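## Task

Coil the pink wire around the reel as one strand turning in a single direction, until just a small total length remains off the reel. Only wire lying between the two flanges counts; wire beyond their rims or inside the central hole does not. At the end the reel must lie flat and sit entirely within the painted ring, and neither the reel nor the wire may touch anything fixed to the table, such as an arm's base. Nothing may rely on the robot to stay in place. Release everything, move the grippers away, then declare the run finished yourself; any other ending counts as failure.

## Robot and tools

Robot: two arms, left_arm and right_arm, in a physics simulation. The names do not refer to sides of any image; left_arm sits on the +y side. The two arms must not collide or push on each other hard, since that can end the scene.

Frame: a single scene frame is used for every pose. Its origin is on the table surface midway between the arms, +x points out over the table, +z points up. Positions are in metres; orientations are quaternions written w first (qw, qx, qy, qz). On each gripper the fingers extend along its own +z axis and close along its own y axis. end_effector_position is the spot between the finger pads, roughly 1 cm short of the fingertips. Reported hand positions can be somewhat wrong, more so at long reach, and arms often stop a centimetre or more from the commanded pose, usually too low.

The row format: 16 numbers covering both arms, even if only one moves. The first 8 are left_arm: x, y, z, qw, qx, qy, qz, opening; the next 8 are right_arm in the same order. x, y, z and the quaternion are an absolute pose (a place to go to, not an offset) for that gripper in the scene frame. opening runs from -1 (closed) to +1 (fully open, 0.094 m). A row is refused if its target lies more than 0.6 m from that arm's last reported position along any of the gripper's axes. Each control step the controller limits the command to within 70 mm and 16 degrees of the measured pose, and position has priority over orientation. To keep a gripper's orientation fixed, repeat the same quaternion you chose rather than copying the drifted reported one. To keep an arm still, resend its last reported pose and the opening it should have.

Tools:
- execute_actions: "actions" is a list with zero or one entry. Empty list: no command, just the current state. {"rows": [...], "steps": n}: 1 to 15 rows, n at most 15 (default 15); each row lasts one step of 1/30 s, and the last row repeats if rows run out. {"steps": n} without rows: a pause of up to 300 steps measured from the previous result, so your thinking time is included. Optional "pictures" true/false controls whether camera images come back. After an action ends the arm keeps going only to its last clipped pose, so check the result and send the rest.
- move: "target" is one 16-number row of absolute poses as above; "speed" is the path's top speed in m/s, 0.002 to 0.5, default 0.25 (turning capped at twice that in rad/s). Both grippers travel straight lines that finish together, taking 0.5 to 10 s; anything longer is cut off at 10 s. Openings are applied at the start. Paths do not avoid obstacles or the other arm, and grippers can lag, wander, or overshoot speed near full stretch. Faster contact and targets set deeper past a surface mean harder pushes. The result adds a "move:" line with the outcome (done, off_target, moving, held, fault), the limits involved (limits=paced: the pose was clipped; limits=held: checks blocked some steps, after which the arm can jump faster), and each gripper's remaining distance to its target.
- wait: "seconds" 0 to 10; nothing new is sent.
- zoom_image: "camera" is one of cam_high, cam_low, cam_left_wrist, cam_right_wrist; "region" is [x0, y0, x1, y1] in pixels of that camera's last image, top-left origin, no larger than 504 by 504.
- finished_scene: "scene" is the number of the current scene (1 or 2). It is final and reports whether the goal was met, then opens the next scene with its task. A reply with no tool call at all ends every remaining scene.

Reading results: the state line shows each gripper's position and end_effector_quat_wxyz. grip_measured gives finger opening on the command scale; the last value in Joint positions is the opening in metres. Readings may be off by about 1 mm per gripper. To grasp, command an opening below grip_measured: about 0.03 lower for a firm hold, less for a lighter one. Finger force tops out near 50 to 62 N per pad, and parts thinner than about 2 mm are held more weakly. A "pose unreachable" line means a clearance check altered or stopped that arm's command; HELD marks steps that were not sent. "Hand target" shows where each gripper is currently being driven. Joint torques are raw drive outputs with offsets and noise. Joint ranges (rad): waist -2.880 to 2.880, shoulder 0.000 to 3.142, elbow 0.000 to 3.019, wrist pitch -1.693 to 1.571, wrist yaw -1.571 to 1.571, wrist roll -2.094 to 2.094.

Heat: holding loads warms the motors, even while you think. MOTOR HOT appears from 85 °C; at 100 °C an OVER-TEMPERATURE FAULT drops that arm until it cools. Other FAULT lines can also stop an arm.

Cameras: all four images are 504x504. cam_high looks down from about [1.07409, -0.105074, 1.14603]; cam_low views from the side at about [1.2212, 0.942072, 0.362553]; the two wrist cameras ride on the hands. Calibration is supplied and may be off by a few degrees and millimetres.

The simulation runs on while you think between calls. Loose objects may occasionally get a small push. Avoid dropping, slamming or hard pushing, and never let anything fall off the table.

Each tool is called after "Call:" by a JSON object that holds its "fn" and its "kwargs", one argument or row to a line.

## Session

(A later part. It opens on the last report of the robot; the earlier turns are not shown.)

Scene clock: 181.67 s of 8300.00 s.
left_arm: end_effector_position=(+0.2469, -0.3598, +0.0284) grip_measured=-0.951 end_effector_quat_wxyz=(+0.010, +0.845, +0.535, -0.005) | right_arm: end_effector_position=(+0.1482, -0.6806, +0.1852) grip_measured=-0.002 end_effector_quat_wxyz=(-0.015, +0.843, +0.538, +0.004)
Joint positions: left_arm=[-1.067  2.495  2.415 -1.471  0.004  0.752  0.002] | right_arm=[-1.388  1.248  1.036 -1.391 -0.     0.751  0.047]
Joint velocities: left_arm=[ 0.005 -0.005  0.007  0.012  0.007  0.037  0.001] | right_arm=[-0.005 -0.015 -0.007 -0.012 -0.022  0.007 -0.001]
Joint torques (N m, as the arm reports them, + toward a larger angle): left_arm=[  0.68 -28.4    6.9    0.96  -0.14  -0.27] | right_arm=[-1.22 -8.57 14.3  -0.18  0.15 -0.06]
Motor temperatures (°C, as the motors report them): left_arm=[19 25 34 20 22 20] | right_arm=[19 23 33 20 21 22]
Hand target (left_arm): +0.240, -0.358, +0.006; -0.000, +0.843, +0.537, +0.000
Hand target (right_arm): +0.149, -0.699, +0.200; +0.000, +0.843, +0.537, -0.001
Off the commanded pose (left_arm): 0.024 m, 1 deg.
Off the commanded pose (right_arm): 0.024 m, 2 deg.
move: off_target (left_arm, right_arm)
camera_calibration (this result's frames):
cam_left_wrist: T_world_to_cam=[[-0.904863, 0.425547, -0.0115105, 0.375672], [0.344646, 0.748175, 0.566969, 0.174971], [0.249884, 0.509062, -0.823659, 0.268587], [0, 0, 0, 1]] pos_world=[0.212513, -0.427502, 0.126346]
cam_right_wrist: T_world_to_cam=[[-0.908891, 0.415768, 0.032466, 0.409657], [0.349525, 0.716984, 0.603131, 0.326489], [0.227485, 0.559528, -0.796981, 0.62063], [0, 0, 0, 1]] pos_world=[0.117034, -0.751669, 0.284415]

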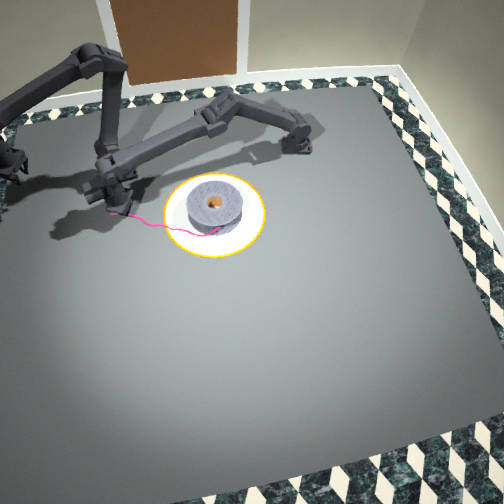

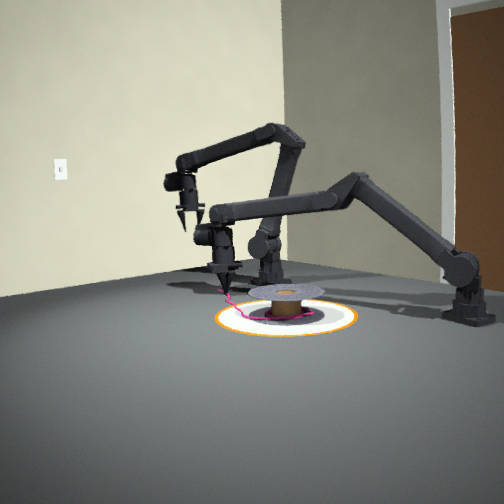

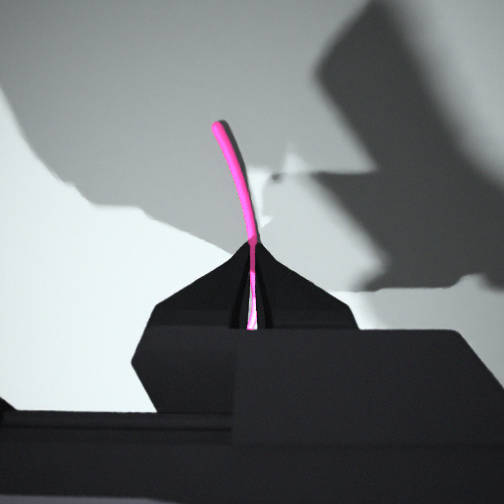

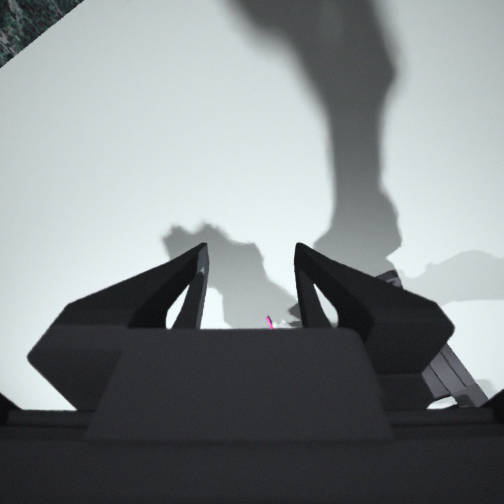

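Call:
{"fn": "move", "kwargs": {
  "target": [0.22,-0.24,0.065,0,0.999,-0.044,0,-0.975,0.15,-0.7,0.2,0,0.843,0.537,0,0],
  "speed": 0.2
}}

Call:
{"fn": "move", "kwargs": {
  "target": [0.05,-0.13,0.06,0,0.988,-0.156,0,-0.975,0.15,-0.7,0.2,0,0.843,0.537,0,0],
  "speed": 0.15
}}

Scene clock: 187.50 s of 8300.00 s.
left_arm: end_effector_position=(+0.2129, -0.2432, +0.0599) grip_measured=-0.950 end_effector_quat_wxyz=(-0.008, +0.999, -0.041, -0.004) | right_arm: end_effector_position=(+0.1482, -0.6806, +0.1852) grip_measured=-0.002 end_effector_quat_wxyz=(-0.015, +0.843, +0.538, +0.004)
Joint positions: left_arm=[-1.063  2.096  1.781 -1.273  0.002  1.966  0.002] | right_arm=[-1.388  1.248  1.036 -1.391 -0.     0.751  0.047]
Joint velocities: left_arm=[ 0.005  0.005 -0.007  0.012  0.037  0.007  0.001] | right_arm=[ 0.005 -0.015 -0.002 -0.012 -0.022 -0.037  0.   ]
Joint torques (N m, as the arm reports them, + toward a larger angle): left_arm=[  2.45 -25.68   7.26   0.59  -0.09   0.07] | right_arm=[-1.25 -8.53 14.31 -0.18  0.15 -0.06]
Motor temperatures (°C, as the motors report them): left_arm=[19 26 33 20 22 20] | right_arm=[19 23 34 20 21 22]
Hand target (left_arm): +0.221, -0.241, +0.063; -0.000, +0.999, -0.044, +0.000
Hand target (right_arm): +0.149, -0.699, +0.200; +0.000, +0.843, +0.537, -0.001
Off the commanded pose (left_arm): 0.009 m, 1 deg.
Off the commanded pose (right_arm): 0.024 m, 2 deg.
move: off_target (right_arm)
camera_calibration (this result's frames):
cam_left_wrist: T_world_to_cam=[[0.0788597, 0.996775, 0.0148881, 0.223553], [0.814982, -0.0730635, 0.574862, -0.218659], [0.574095, -0.0331999, -0.818115, 0.0424408], [0, 0, 0, 1]] pos_world=[0.136209, -0.237399, 0.157092]
cam_right_wrist: T_world_to_cam=[[-0.908891, 0.415768, 0.032466, 0.409657], [0.349525, 0.716984, 0.603131, 0.326489], [0.227485, 0.559528, -0.796981, 0.62063], [0, 0, 0, 1]] pos_world=[0.117034, -0.751669, 0.284415]

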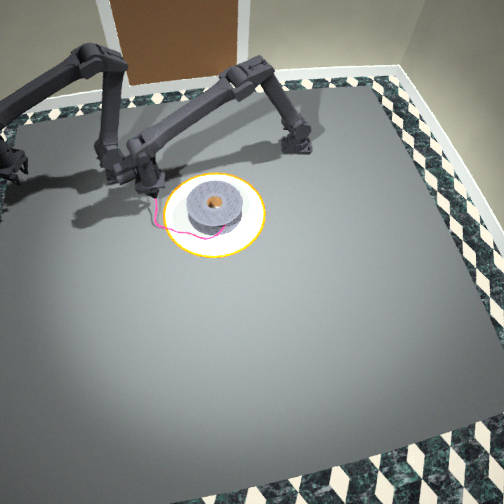

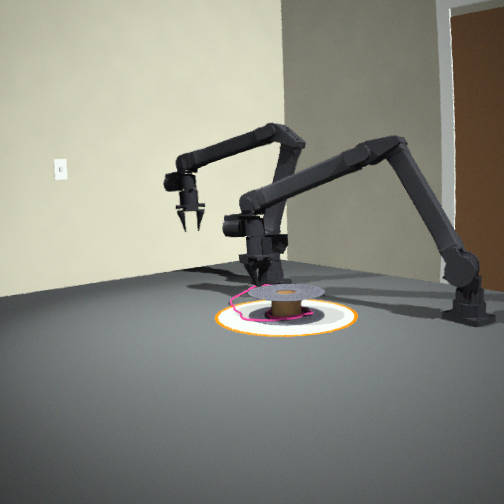

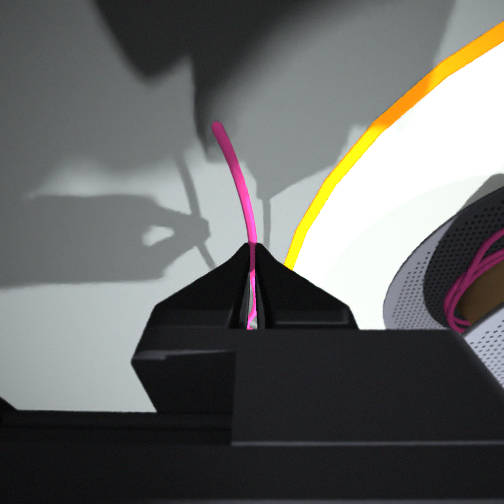

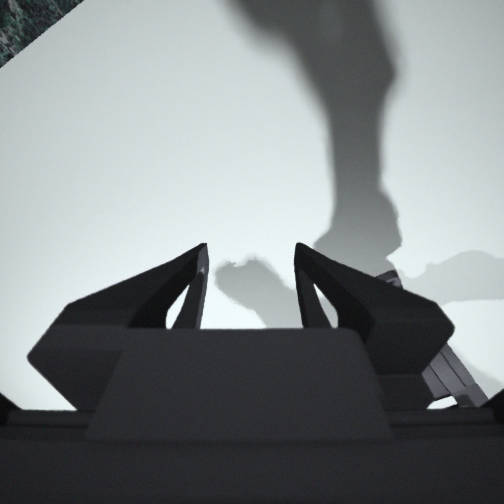

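Scene clock: 189.20 s of 8300.00 s.
left_arm: end_effector_position=(+0.0514, -0.1296, +0.0575) grip_measured=-0.950 end_effector_quat_wxyz=(-0.008, +0.987, -0.162, -0.003) | right_arm: end_effector_position=(+0.1482, -0.6806, +0.1852) grip_measured=-0.002 end_effector_quat_wxyz=(-0.015, +0.843, +0.538, +0.004)
Joint positions: left_arm=[-1.309  1.754  1.242 -1.076  0.002  1.963  0.002] | right_arm=[-1.388  1.248  1.036 -1.391 -0.     0.751  0.047]
Joint velocities: left_arm=[-0.015 -0.015 -0.007  0.012  0.007  0.007 -0.   ] | right_arm=[-0.005 -0.024 -0.027 -0.012 -0.037  0.022  0.   ]
Joint torques (N m, as the arm reports them, + toward a larger angle): left_arm=[  1.21 -18.29   6.72   0.62   0.14  -0.27] | right_arm=[-1.27 -8.53 14.3  -0.18  0.15 -0.06]
Motor temperatures (°C, as the motors report them): left_arm=[19 26 33 20 22 20] | right_arm=[19 22 34 20 21 22]
Hand target (left_arm): +0.050, -0.130, +0.058; -0.000, +0.988, -0.156, -0.003
Hand target (right_arm): +0.149, -0.699, +0.200; +0.000, +0.843, +0.537, -0.001
Off the commanded pose (left_arm): 0.003 m, 1 deg.
Off the commanded pose (right_arm): 0.024 m, 2 deg.
move: off_target (right_arm)
camera_calibration (this result's frames):
cam_left_wrist: T_world_to_cam=[[0.317105, 0.948279, 0.0145576, 0.104641], [0.773213, -0.26739, 0.575017, -0.100474], [0.549169, -0.171085, -0.818012, 0.120387], [0, 0, 0, 1]] pos_world=[-0.0216068, -0.105498, 0.154729]
cam_right_wrist: T_world_to_cam=[[-0.908891, 0.415768, 0.032466, 0.409657], [0.349525, 0.716984, 0.603131, 0.326489], [0.227485, 0.559528, -0.796981, 0.62063], [0, 0, 0, 1]] pos_world=[0.117034, -0.751669, 0.284415]

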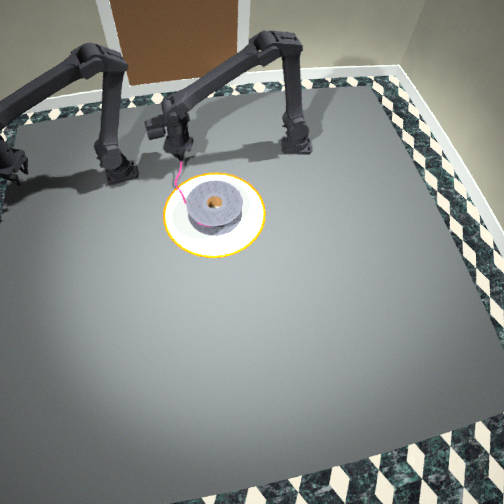

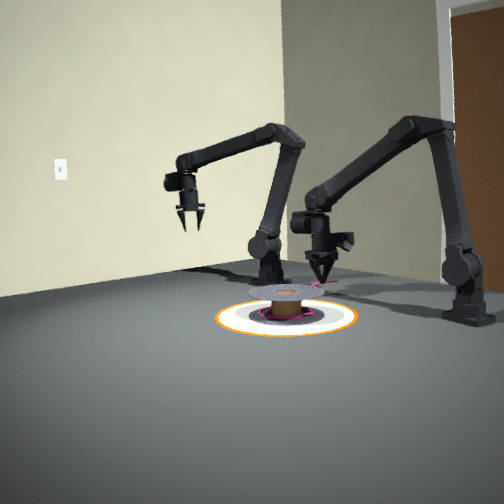

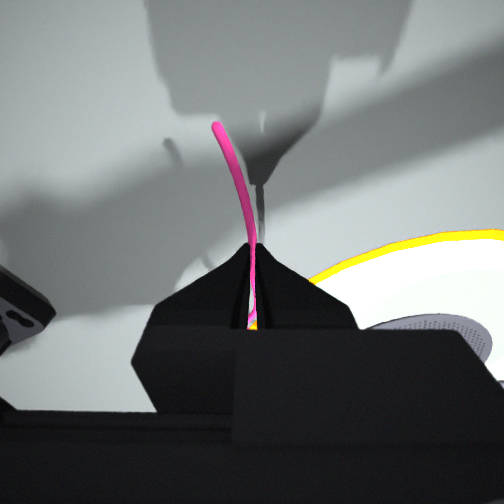

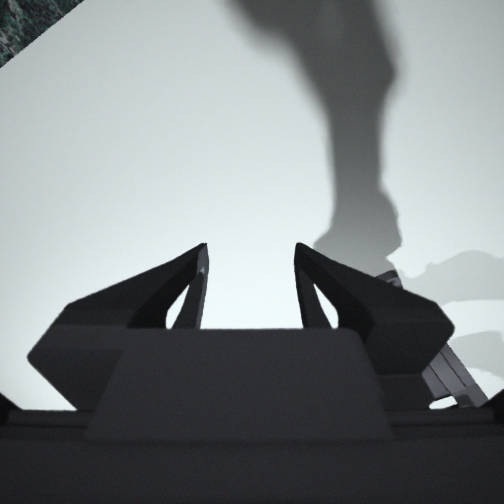

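Call:
{"fn": "move", "kwargs": {
  "target": [0.06,-0.02,0.012,0,0.988,-0.156,0,-0.975,0.15,-0.7,0.2,0,0.843,0.537,0,0],
  "speed": 0.12
}}

Call:
{"fn": "move", "kwargs": {
  "target": [0.06,-0.02,0.012,0,0.988,-0.156,0,-0.6,0.15,-0.7,0.2,0,0.843,0.537,0,0]
}}

Call:
{"fn": "move", "kwargs": {
  "target": [0.06,-0.03,0.08,0,0.988,-0.156,0,-0.6,0.15,-0.7,0.2,0,0.843,0.537,0,0]
}}

Call:
{"fn": "move", "kwargs": {
  "target": [0.05,-0.03,0.10,0,0.8,0.6,0,0,0.15,-0.7,0.2,0,0.843,0.537,0,0],
  "speed": 0.5
}}

Call:
{"fn": "move", "kwargs": {
  "target": [0.04,-0.025,0.10,0,0.13,0.99,0,0,0.15,-0.7,0.2,0,0.843,0.537,0,0],
  "speed": 0.5
}}

Scene clock: 194.67 s of 8300.00 s.
left_arm: end_effector_position=(+0.0561, -0.0279, +0.0179) grip_measured=-0.950 end_effector_quat_wxyz=(+0.004, +0.988, -0.154, +0.000) | right_arm: end_effector_position=(+0.1482, -0.6806, +0.1852) grip_measured=-0.002 end_effector_quat_wxyz=(-0.015, +0.843, +0.538, +0.004)
Joint positions: left_arm=[-1.28   1.573  0.876 -0.865  0.002  1.977  0.002] | right_arm=[-1.388  1.248  1.036 -1.391 -0.     0.751  0.047]
Joint velocities: left_arm=[-0.005 -0.005 -0.002  0.007 -0.022  0.066  0.   ] | right_arm=[-0.005 -0.005 -0.012  0.002  0.022  0.051 -0.   ]
Joint torques (N m, as the arm reports them, + toward a larger angle): left_arm=[  2.27 -12.44   5.01   0.6   -0.06   0.05] | right_arm=[-1.22 -8.53 14.31 -0.18  0.15 -0.06]
Motor temperatures (°C, as the motors report them): left_arm=[19 26 32 20 21 20] | right_arm=[19 22 35 20 21 22]
Hand target (left_arm): +0.061, -0.021, +0.011; -0.000, +0.988, -0.156, +0.000
Hand target (right_arm): +0.149, -0.699, +0.200; +0.000, +0.843, +0.537, -0.001
Off the commanded pose (left_arm): 0.011 m, 1 deg.
Off the commanded pose (right_arm): 0.024 m, 2 deg.
After step 90, 1.13 s passed at rest.
move: off_target (left_arm, right_arm)
camera_calibration (this result's frames):
cam_left_wrist: T_world_to_cam=[[0.301867, 0.953307, -0.00906734, 0.00871061], [0.776107, -0.24021, 0.583058, -0.0537022], [0.553655, -0.183043, -0.81238, 0.102115], [0, 0, 0, 1]] pos_world=[-0.0174871, -0.00251235, 0.114346]
cam_right_wrist: T_world_to_cam=[[-0.908891, 0.415768, 0.032466, 0.409657], [0.349525, 0.716984, 0.603131, 0.326489], [0.227485, 0.559528, -0.796981, 0.62063], [0, 0, 0, 1]] pos_world=[0.117034, -0.751669, 0.284415]

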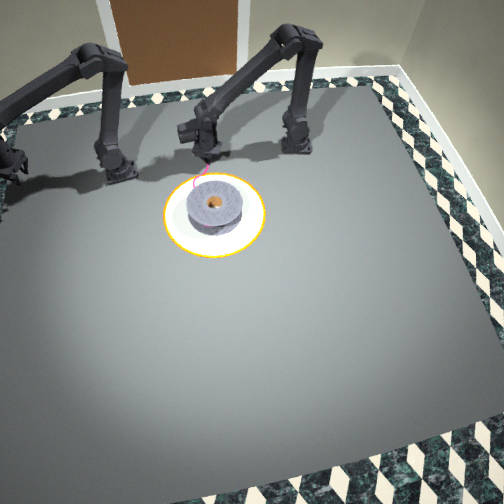

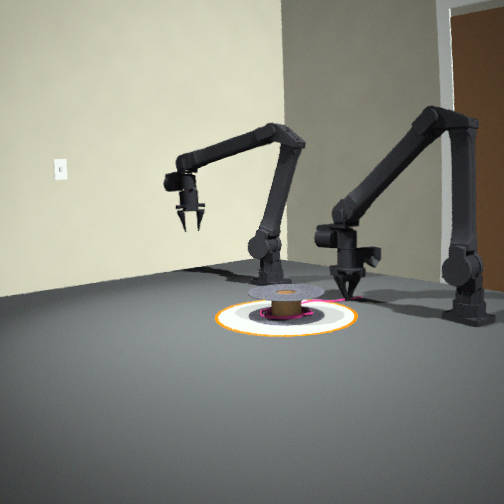

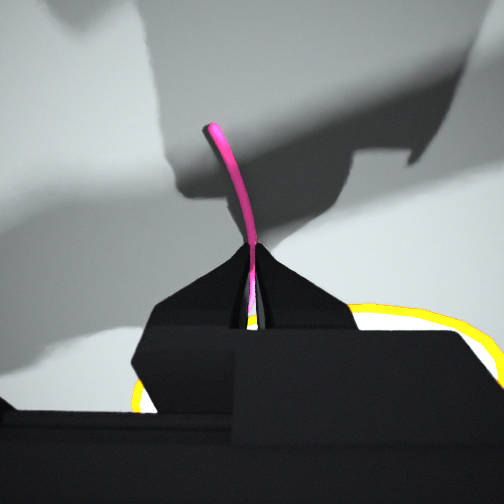

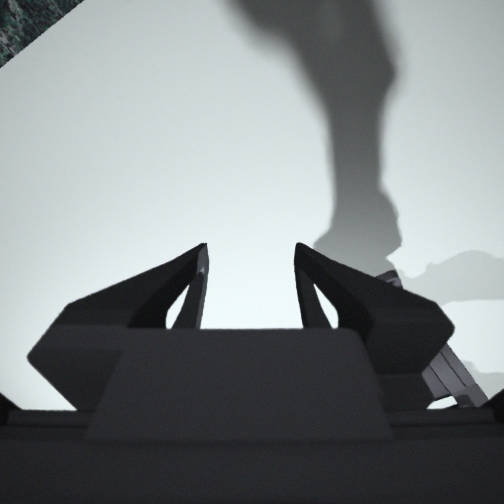

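Scene clock: 195.37 s of 8300.00 s.
left_arm: end_effector_position=(+0.0561, -0.0277, +0.0182) grip_measured=-0.603 end_effector_quat_wxyz=(+0.005, +0.988, -0.154, +0.000) | right_arm: end_effector_position=(+0.1482, -0.6806, +0.1852) grip_measured=-0.002 end_effector_quat_wxyz=(-0.015, +0.843, +0.538, +0.004)
Joint positions: left_arm=[-1.28   1.572  0.875 -0.865  0.002  1.977  0.019] | right_arm=[-1.388  1.248  1.036 -1.391 -0.     0.751  0.047]
Joint velocities: left_arm=[-0.005  0.005  0.007  0.007 -0.066 -0.066  0.001] | right_arm=[-0.005 -0.015 -0.007 -0.002 -0.037 -0.051  0.   ]
Joint torques (N m, as the arm reports them, + toward a larger angle): left_arm=[  2.32 -12.83   4.9    0.47  -0.05   0.05] | right_arm=[-1.26 -8.52 14.31 -0.17  0.15 -0.06]
Motor temperatures (°C, as the motors report them): left_arm=[19 26 32 20 21 20] | right_arm=[19 22 35 20 21 22]
Hand target (left_arm): +0.060, -0.020, +0.012; +0.000, +0.988, -0.156, +0.000
Hand target (right_arm): +0.149, -0.699, +0.200; +0.000, +0.843, +0.537, -0.001
Off the commanded pose (left_arm): 0.011 m, 1 deg.
Off the commanded pose (right_arm): 0.024 m, 2 deg.
move: off_target (left_arm, right_arm)
camera_calibration (this result's frames):
cam_left_wrist: T_world_to_cam=[[0.302231, 0.953185, -0.00976841, 0.0085158], [0.775971, -0.240063, 0.5833, -0.0538234], [0.553648, -0.183871, -0.812198, 0.102404], [0, 0, 0, 1]] pos_world=[-0.0175043, -0.00220892, 0.114651]
cam_right_wrist: T_world_to_cam=[[-0.908891, 0.415768, 0.032466, 0.409657], [0.349525, 0.716984, 0.603131, 0.326489], [0.227485, 0.559528, -0.796981, 0.62063], [0, 0, 0, 1]] pos_world=[0.117034, -0.751669, 0.284415]

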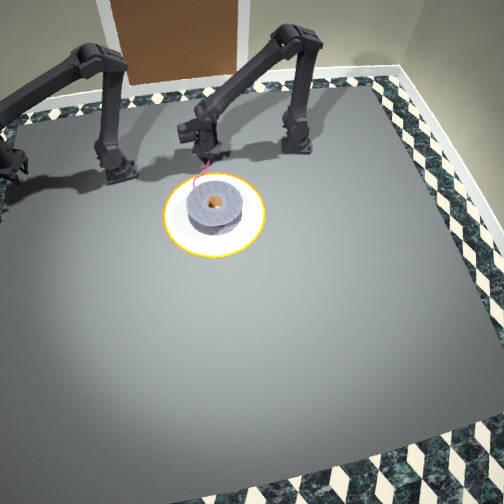

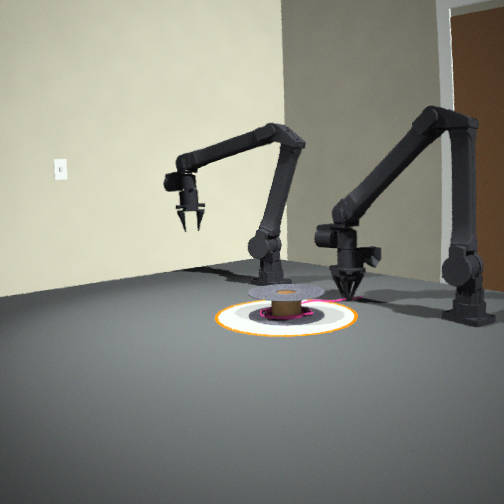

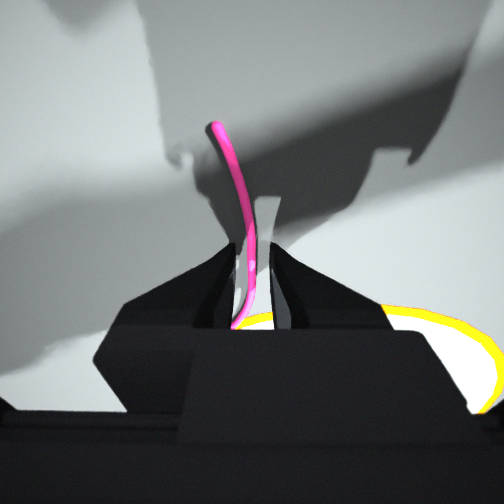

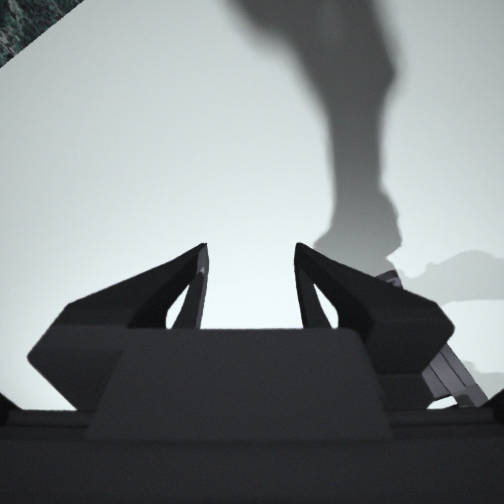

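Scene clock: 196.20 s of 8300.00 s.
left_arm: end_effector_position=(+0.0550, -0.0160, +0.0691) grip_measured=-0.603 end_effector_quat_wxyz=(-0.009, +0.988, -0.154, -0.003) | right_arm: end_effector_position=(+0.1482, -0.6806, +0.1852) grip_measured=-0.002 end_effector_quat_wxyz=(-0.015, +0.843, +0.538, +0.004)
Joint positions: left_arm=[-1.28   1.472  0.924 -1.041  0.002  1.977  0.019] | right_arm=[-1.388  1.248  1.036 -1.391 -0.     0.751  0.047]
Joint velocities: left_arm=[-0.005 -0.005 -0.002 -0.002 -0.051 -0.037  0.001] | right_arm=[-0.015 -0.015 -0.007 -0.012 -0.037  0.051  0.001]
Joint torques (N m, as the arm reports them, + toward a larger angle): left_arm=[  2.1  -11.76  10.71  -0.93  -0.07   0.02] | right_arm=[-1.26 -8.51 14.31 -0.18  0.16 -0.06]
Motor temperatures (°C, as the motors report them): left_arm=[19 25 32 20 21 20] | right_arm=[19 22 35 20 21 22]
Hand target (left_arm): +0.060, -0.028, +0.081; +0.000, +0.988, -0.156, +0.000
Hand target (right_arm): +0.149, -0.699, +0.200; +0.000, +0.843, +0.537, -0.001
Off the commanded pose (left_arm): 0.018 m, 1 deg.
Off the commanded pose (right_arm): 0.024 m, 2 deg.
move: off_target (left_arm, right_arm)
camera_calibration (this result's frames):
cam_left_wrist: T_world_to_cam=[[0.30224, 0.953094, 0.0161941, -0.003665], [0.777542, -0.256326, 0.574216, -0.0794803], [0.551433, -0.160959, -0.818543, 0.14741], [0, 0, 0, 1]] pos_world=[-0.0183795, 0.00684716, 0.166359]
cam_right_wrist: T_world_to_cam=[[-0.908891, 0.415768, 0.032466, 0.409657], [0.349525, 0.716984, 0.603131, 0.326489], [0.227485, 0.559528, -0.796981, 0.62063], [0, 0, 0, 1]] pos_world=[0.117034, -0.751669, 0.284415]

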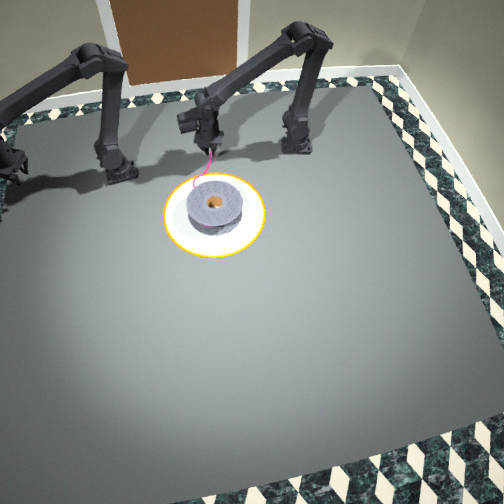

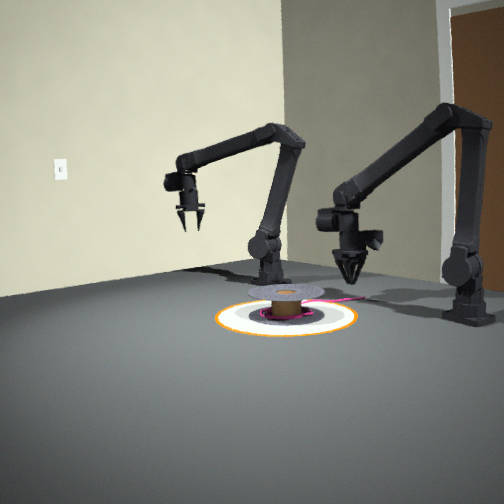

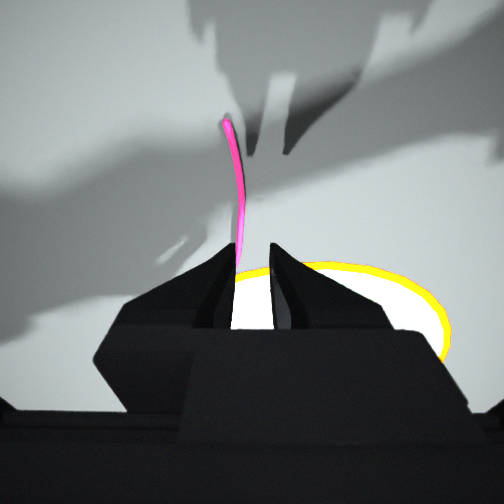

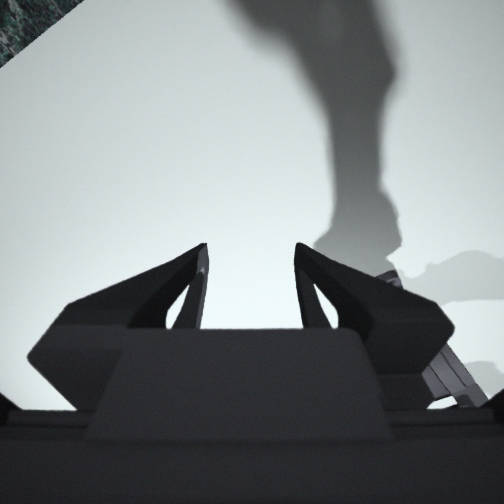

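Scene clock: 198.53 s of 8300.00 s.
left_arm: end_effector_position=(+0.0521, -0.0107, +0.0805) grip_measured=-0.003 end_effector_quat_wxyz=(-0.020, +0.801, +0.598, +0.009) | right_arm: end_effector_position=(+0.1482, -0.6806, +0.1852) grip_measured=-0.002 end_effector_quat_wxyz=(-0.015, +0.843, +0.538, +0.004)
Joint positions: left_arm=[-1.284  1.457  0.941 -1.098  0.006  0.381  0.047] | right_arm=[-1.388  1.248  1.036 -1.391 -0.     0.751  0.047]
Joint velocities: left_arm=[-0.005 -0.015 -0.002 -0.002  0.007 -0.022  0.001] | right_arm=[-0.024 -0.015  0.002 -0.007  0.051 -0.007 -0.   ]
Joint torques (N m, as the arm reports them, + toward a larger angle): left_arm=[  0.41 -12.97  11.9   -0.84  -0.18  -0.29] | right_arm=[-1.27 -8.52 14.3  -0.18  0.15 -0.06]
Motor temperatures (°C, as the motors report them): left_arm=[19 25 32 20 21 20] | right_arm=[19 22 35 20 21 22]
Hand target (left_arm): +0.050, -0.029, +0.100; -0.000, +0.800, +0.600, -0.001
Hand target (right_arm): +0.149, -0.699, +0.200; +0.000, +0.843, +0.537, -0.001
Off the commanded pose (left_arm): 0.028 m, 2 deg.
Off the commanded pose (right_arm): 0.024 m, 2 deg.
move: off_target (left_arm, right_arm)
camera_calibration (this result's frames):
cam_left_wrist: T_world_to_cam=[[-0.959231, 0.281876, 0.0205585, 0.0502071], [0.235073, 0.755345, 0.611714, -0.0463702], [0.156899, 0.591608, -0.790812, 0.18557], [0, 0, 0, 1]] pos_world=[0.0299448, -0.0889114, 0.174084]
cam_right_wrist: T_world_to_cam=[[-0.908891, 0.415768, 0.032466, 0.409657], [0.349525, 0.716984, 0.603131, 0.326489], [0.227485, 0.559528, -0.796981, 0.62063], [0, 0, 0, 1]] pos_world=[0.117034, -0.751669, 0.284415]

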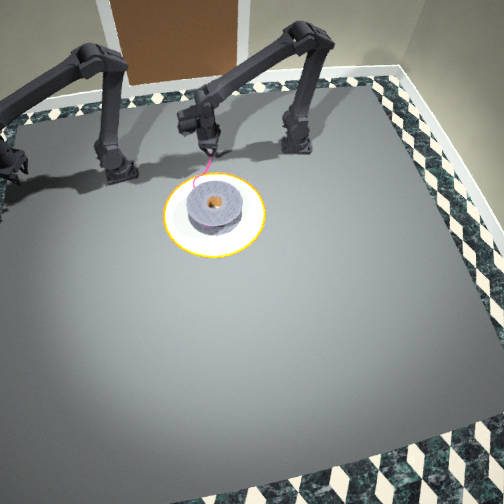

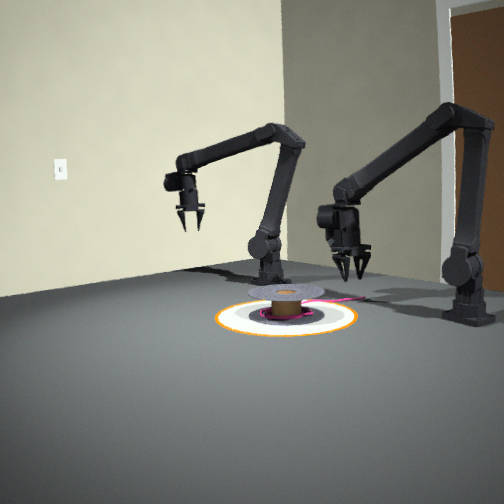

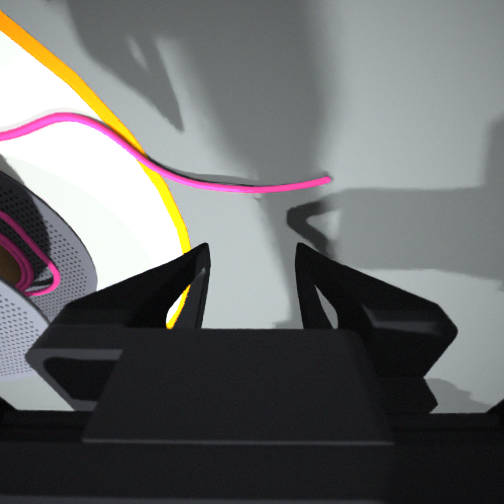

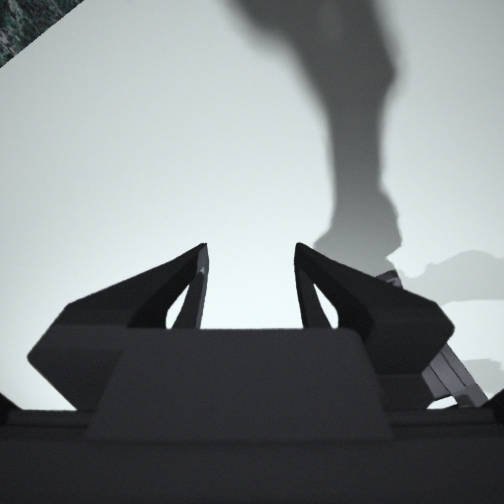

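Scene clock: 200.87 s of 8300.00 s.
left_arm: end_effector_position=(+0.0431, -0.0120, +0.0845) grip_measured=-0.003 end_effector_quat_wxyz=(-0.006, +0.133, +0.991, +0.015) | right_arm: end_effector_position=(+0.1482, -0.6806, +0.1852) grip_measured=-0.002 end_effector_quat_wxyz=(-0.015, +0.843, +0.538, +0.004)
Joint positions: left_arm=[-1.309  1.445  0.941 -1.098  0.006 -1.237  0.047] | right_arm=[-1.388  1.248  1.036 -1.391 -0.     0.751  0.047]
Joint velocities: left_arm=[-0.005 -0.005 -0.007 -0.007  0.022  0.007 -0.001] | right_arm=[-0.005  0.005  0.012 -0.017  0.066  0.007  0.001]
Joint torques (N m, as the arm reports them, + toward a larger angle): left_arm=[  0.39 -12.86  10.75  -0.83  -0.28  -0.28] | right_arm=[-1.23 -8.5  14.3  -0.18  0.15 -0.06]
Motor temperatures (°C, as the motors report them): left_arm=[19 25 32 20 21 20] | right_arm=[19 22 35 20 21 22]
Hand target (left_arm): +0.040, -0.024, +0.100; -0.001, +0.130, +0.991, -0.000
Hand target (right_arm): +0.149, -0.699, +0.200; +0.000, +0.843, +0.537, -0.001
Off the commanded pose (left_arm): 0.021 m, 2 deg.
Off the commanded pose (right_arm): 0.024 m, 2 deg.
move: off_target (left_arm, right_arm)
camera_calibration (this result's frames):
cam_left_wrist: T_world_to_cam=[[-0.260662, -0.965026, -0.0279241, 0.000904595], [-0.780508, 0.193622, 0.594405, -0.00722763], [-0.56821, 0.176734, -0.803681, 0.218228], [0, 0, 0, 1]] pos_world=[0.118594, -0.0362958, 0.179707]
cam_right_wrist: T_world_to_cam=[[-0.908891, 0.415768, 0.032466, 0.409657], [0.349525, 0.716984, 0.603131, 0.326489], [0.227485, 0.559528, -0.796981, 0.62063], [0, 0, 0, 1]] pos_world=[0.117034, -0.751669, 0.284415]

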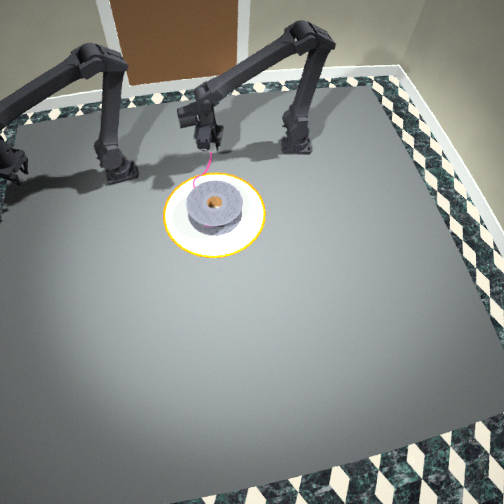

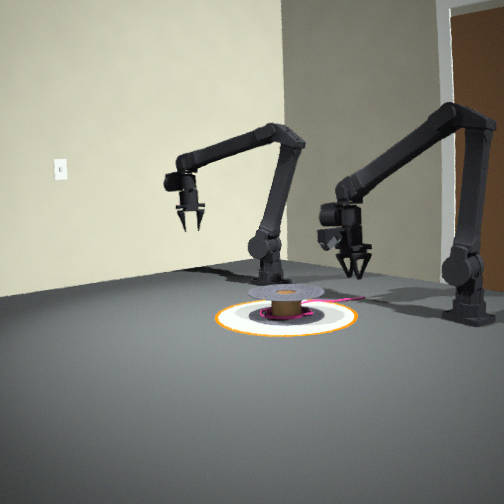

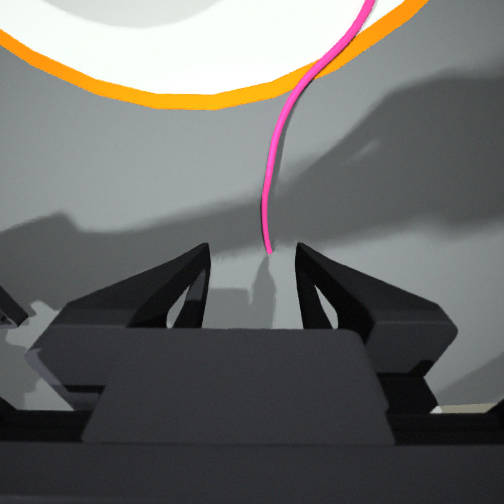

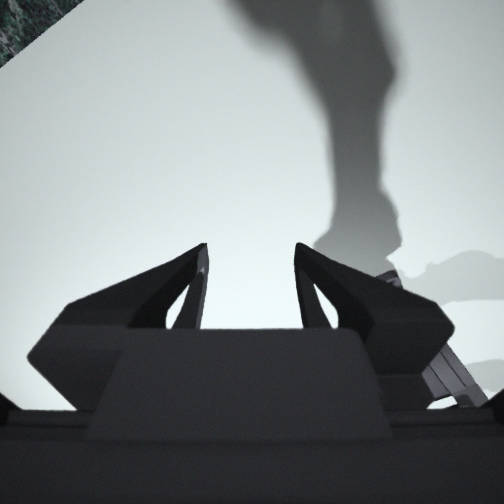

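Call:
{"fn": "move", "kwargs": {
  "target": [0.035,-0.015,0.005,0,0.11,0.994,0,0,0.15,-0.7,0.2,0,0.843,0.537,0,0],
  "speed": 0.1
}}

Call:
{"fn": "move", "kwargs": {
  "target": [0.035,-0.015,0.005,0,0.11,0.994,0,-0.975,0.15,-0.7,0.2,0,0.843,0.537,0,0]
}}

Call:
{"fn": "move", "kwargs": {
  "target": [0.12,0.10,0.065,0,0.574,0.819,0,-0.975,0.15,-0.7,0.2,0,0.843,0.537,0,0],
  "speed": 0.15
}}

Scene clock: 204.60 s of 8300.00 s.
left_arm: end_effector_position=(+0.0393, -0.0211, +0.0181) grip_measured=-0.003 end_effector_quat_wxyz=(-0.001, +0.113, +0.994, -0.010) | right_arm: end_effector_position=(+0.1482, -0.6806, +0.1852) grip_measured=-0.002 end_effector_quat_wxyz=(-0.015, +0.842, +0.538, +0.004)
Joint positions: left_arm=[-1.321  1.549  0.846 -0.85   0.005 -1.29   0.047] | right_arm=[-1.388  1.248  1.036 -1.391 -0.     0.751  0.047]
Joint velocities: left_arm=[ 0.024 -0.005  0.027 -0.027 -0.066 -0.037 -0.001] | right_arm=[ 0.015 -0.005 -0.012 -0.007  0.007  0.007 -0.001]
Joint torques (N m, as the arm reports them, + toward a larger angle): left_arm=[  0.37 -10.25   5.41   1.02  -0.27  -0.29] | right_arm=[-1.28 -8.53 14.31 -0.19  0.15 -0.06]
Motor temperatures (°C, as the motors report them): left_arm=[19 25 33 20 22 20] | right_arm=[19 22 35 20 21 22]
Hand target (left_arm): +0.035, -0.016, +0.005; -0.001, +0.110, +0.994, -0.000
Hand target (right_arm): +0.149, -0.699, +0.200; +0.000, +0.843, +0.537, -0.001
Off the commanded pose (left_arm): 0.015 m, 1 deg.
Off the commanded pose (right_arm): 0.024 m, 2 deg.
move: off_target (left_arm, right_arm)
camera_calibration (this result's frames):
cam_left_wrist: T_world_to_cam=[[-0.220661, -0.975172, 0.0186408, -0.0133809], [-0.79106, 0.190115, 0.581447, 0.0316057], [-0.570555, 0.113556, -0.813371, 0.163261], [0, 0, 0, 1]] pos_world=[0.115199, -0.0375967, 0.114664]
cam_right_wrist: T_world_to_cam=[[-0.90905, 0.415421, 0.032457, 0.409446], [0.349244, 0.717115, 0.603137, 0.326618], [0.22728, 0.559618, -0.796977, 0.62072], [0, 0, 0, 1]] pos_world=[0.11706, -0.751681, 0.284414]

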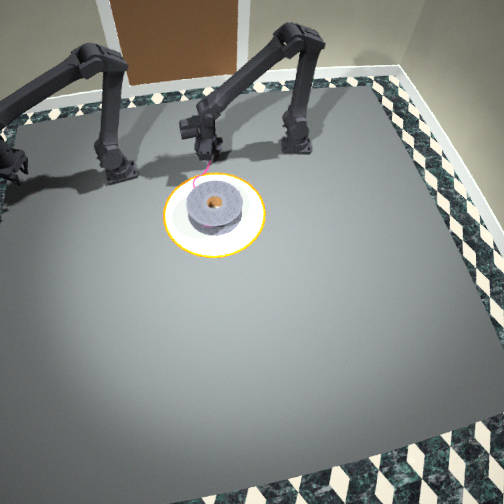

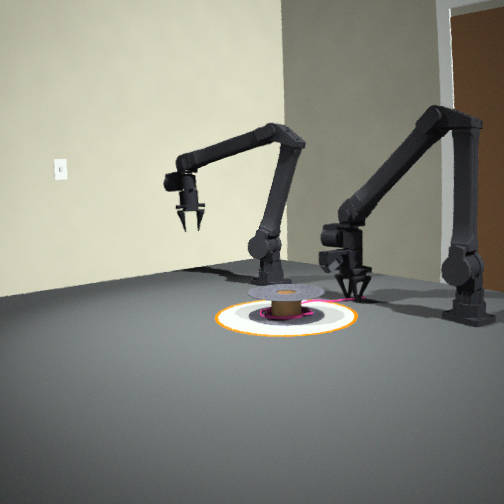

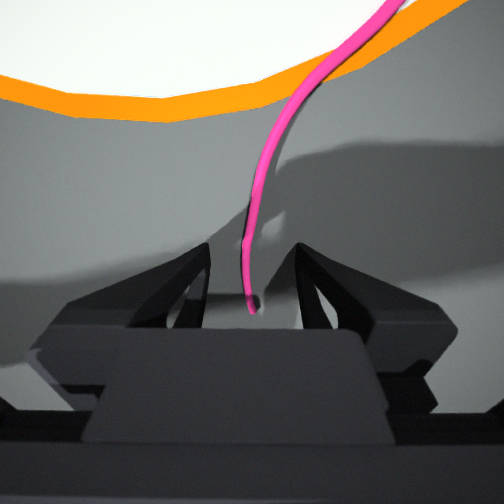

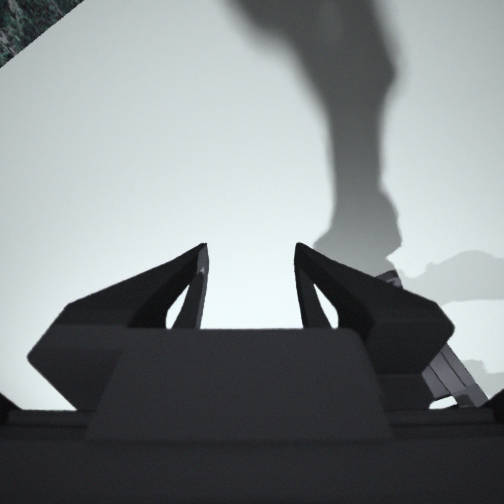

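Scene clock: 205.30 s of 8300.00 s.
left_arm: end_effector_position=(+0.0393, -0.0208, +0.0177) grip_measured=-0.952 end_effector_quat_wxyz=(-0.001, +0.112, +0.994, -0.009) | right_arm: end_effector_position=(+0.1482, -0.6806, +0.1852) grip_measured=-0.002 end_effector_quat_wxyz=(-0.015, +0.842, +0.538, +0.004)
Joint positions: left_arm=[-1.321  1.549  0.845 -0.849  0.004 -1.292  0.002] | right_arm=[-1.388  1.248  1.036 -1.391 -0.     0.751  0.047]
Joint velocities: left_arm=[-0.005 -0.015  0.002 -0.007 -0.037 -0.007 -0.   ] | right_arm=[ 0.005 -0.005  0.002  0.002 -0.037  0.037 -0.   ]
Joint torques (N m, as the arm reports them, + toward a larger angle): left_arm=[  0.39 -10.51   5.21   0.93  -0.29  -0.3 ] | right_arm=[-1.23 -8.54 14.3  -0.18  0.15 -0.05]
Motor temperatures (°C, as the motors report them): left_arm=[19 25 33 20 22 20] | right_arm=[19 22 35 20 21 22]
Hand target (left_arm): +0.035, -0.015, +0.005; +0.000, +0.110, +0.994, +0.000
Hand target (right_arm): +0.149, -0.699, +0.200; +0.000, +0.843, +0.537, -0.001
Off the commanded pose (left_arm): 0.015 m, 1 deg.
Off the commanded pose (right_arm): 0.024 m, 2 deg.
move: off_target (left_arm, right_arm)
camera_calibration (this result's frames):
cam_left_wrist: T_world_to_cam=[[-0.219172, -0.975512, 0.0184337, -0.0131679], [-0.791774, 0.188868, 0.580881, 0.0317361], [-0.570138, 0.112718, -0.813779, 0.162914], [0, 0, 0, 1]] pos_world=[0.115125, -0.0372027, 0.114384]
cam_right_wrist: T_world_to_cam=[[-0.90905, 0.415421, 0.032457, 0.409446], [0.349244, 0.717115, 0.603137, 0.326618], [0.22728, 0.559618, -0.796977, 0.62072], [0, 0, 0, 1]] pos_world=[0.11706, -0.751681, 0.284414]

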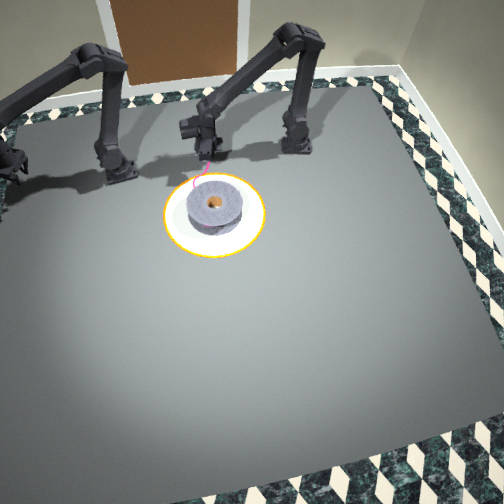

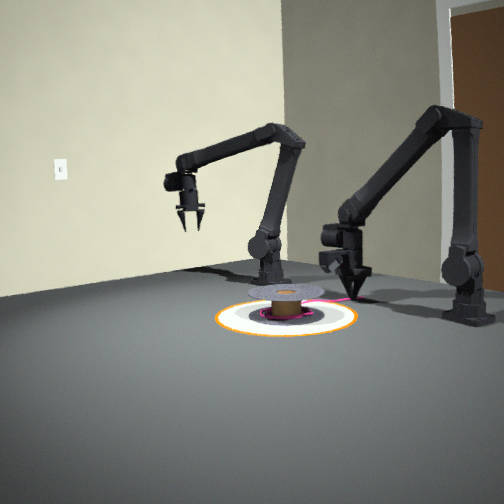

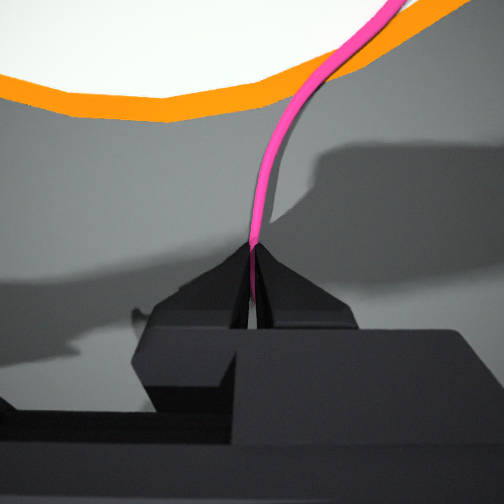

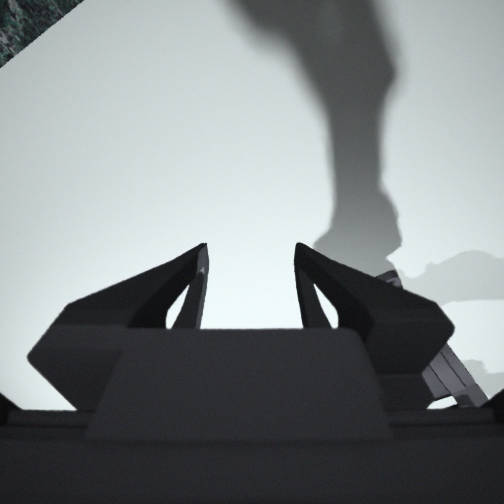

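Scene clock: 209.13 s of 8300.00 s.
left_arm: end_effector_position=(+0.1219, +0.0911, +0.0662) grip_measured=-0.952 end_effector_quat_wxyz=(+0.010, +0.571, +0.821, -0.005) | right_arm: end_effector_position=(+0.1482, -0.6806, +0.1852) grip_measured=-0.002 end_effector_quat_wxyz=(-0.015, +0.842, +0.538, +0.004)
Joint positions: left_arm=[-1.008  1.208  0.667 -1.007 -0.002  0.012  0.002] | right_arm=[-1.388  1.248  1.036 -1.391 -0.     0.751  0.047]
Joint velocities: left_arm=[-0.005  0.005 -0.007  0.017  0.007  0.037 -0.001] | right_arm=[ 0.005 -0.034 -0.007 -0.007 -0.007 -0.007 -0.001]
Joint torques (N m, as the arm reports them, + toward a larger angle): left_arm=[ 2.31 -8.15  6.62 -0.7  -0.16  0.06] | right_arm=[-1.26 -8.53 14.31 -0.17  0.15 -0.05]
Motor temperatures (°C, as the motors report them): left_arm=[19 24 32 20 21 20] | right_arm=[19 22 35 20 21 22]
Hand target (left_arm): +0.122, +0.100, +0.064; +0.003, +0.574, +0.819, +0.001
Hand target (right_arm): +0.149, -0.699, +0.200; +0.000, +0.843, +0.537, -0.001
Off the commanded pose (left_arm): 0.009 m, 1 deg.
Off the commanded pose (right_arm): 0.024 m, 2 deg.
move: off_target (right_arm)
camera_calibration (this result's frames):
cam_left_wrist: T_world_to_cam=[[-0.93617, -0.351535, -0.00296453, 0.145223], [-0.292038, 0.772973, 0.563229, -0.0650759], [-0.195703, 0.528144, -0.826296, 0.154186], [0, 0, 0, 1]] pos_world=[0.147123, 0.0199205, 0.164486]
cam_right_wrist: T_world_to_cam=[[-0.90905, 0.415421, 0.032457, 0.409446], [0.349244, 0.717115, 0.603137, 0.326618], [0.22728, 0.559618, -0.796977, 0.62072], [0, 0, 0, 1]] pos_world=[0.11706, -0.751681, 0.284414]

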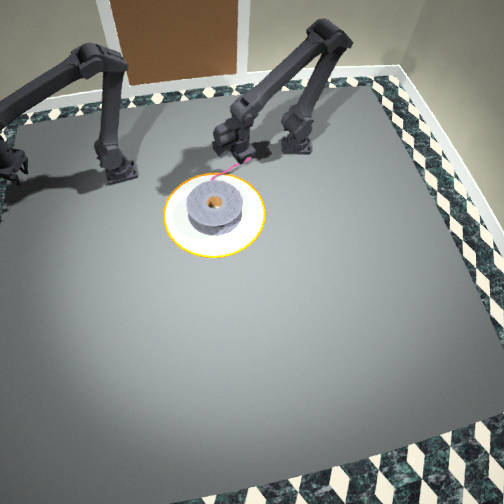

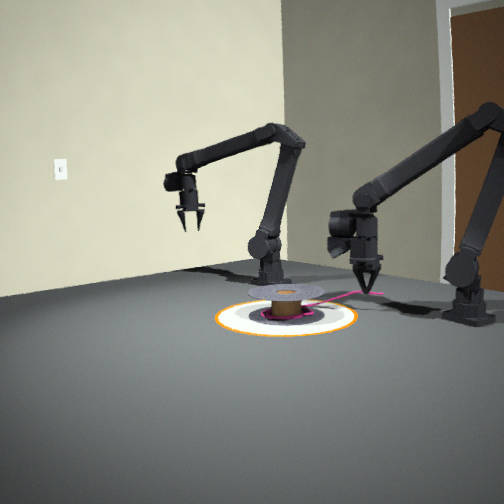

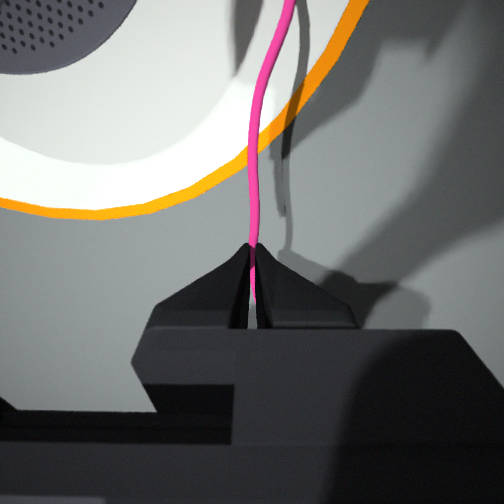

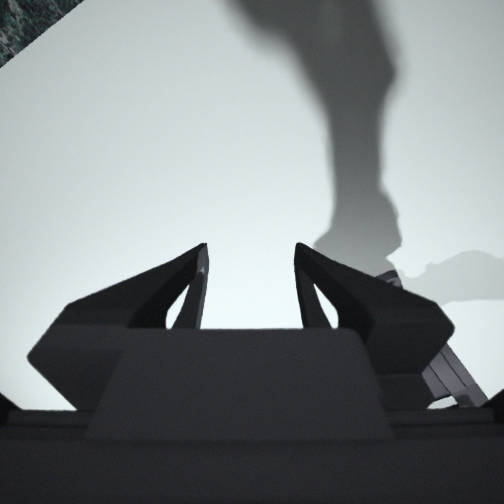

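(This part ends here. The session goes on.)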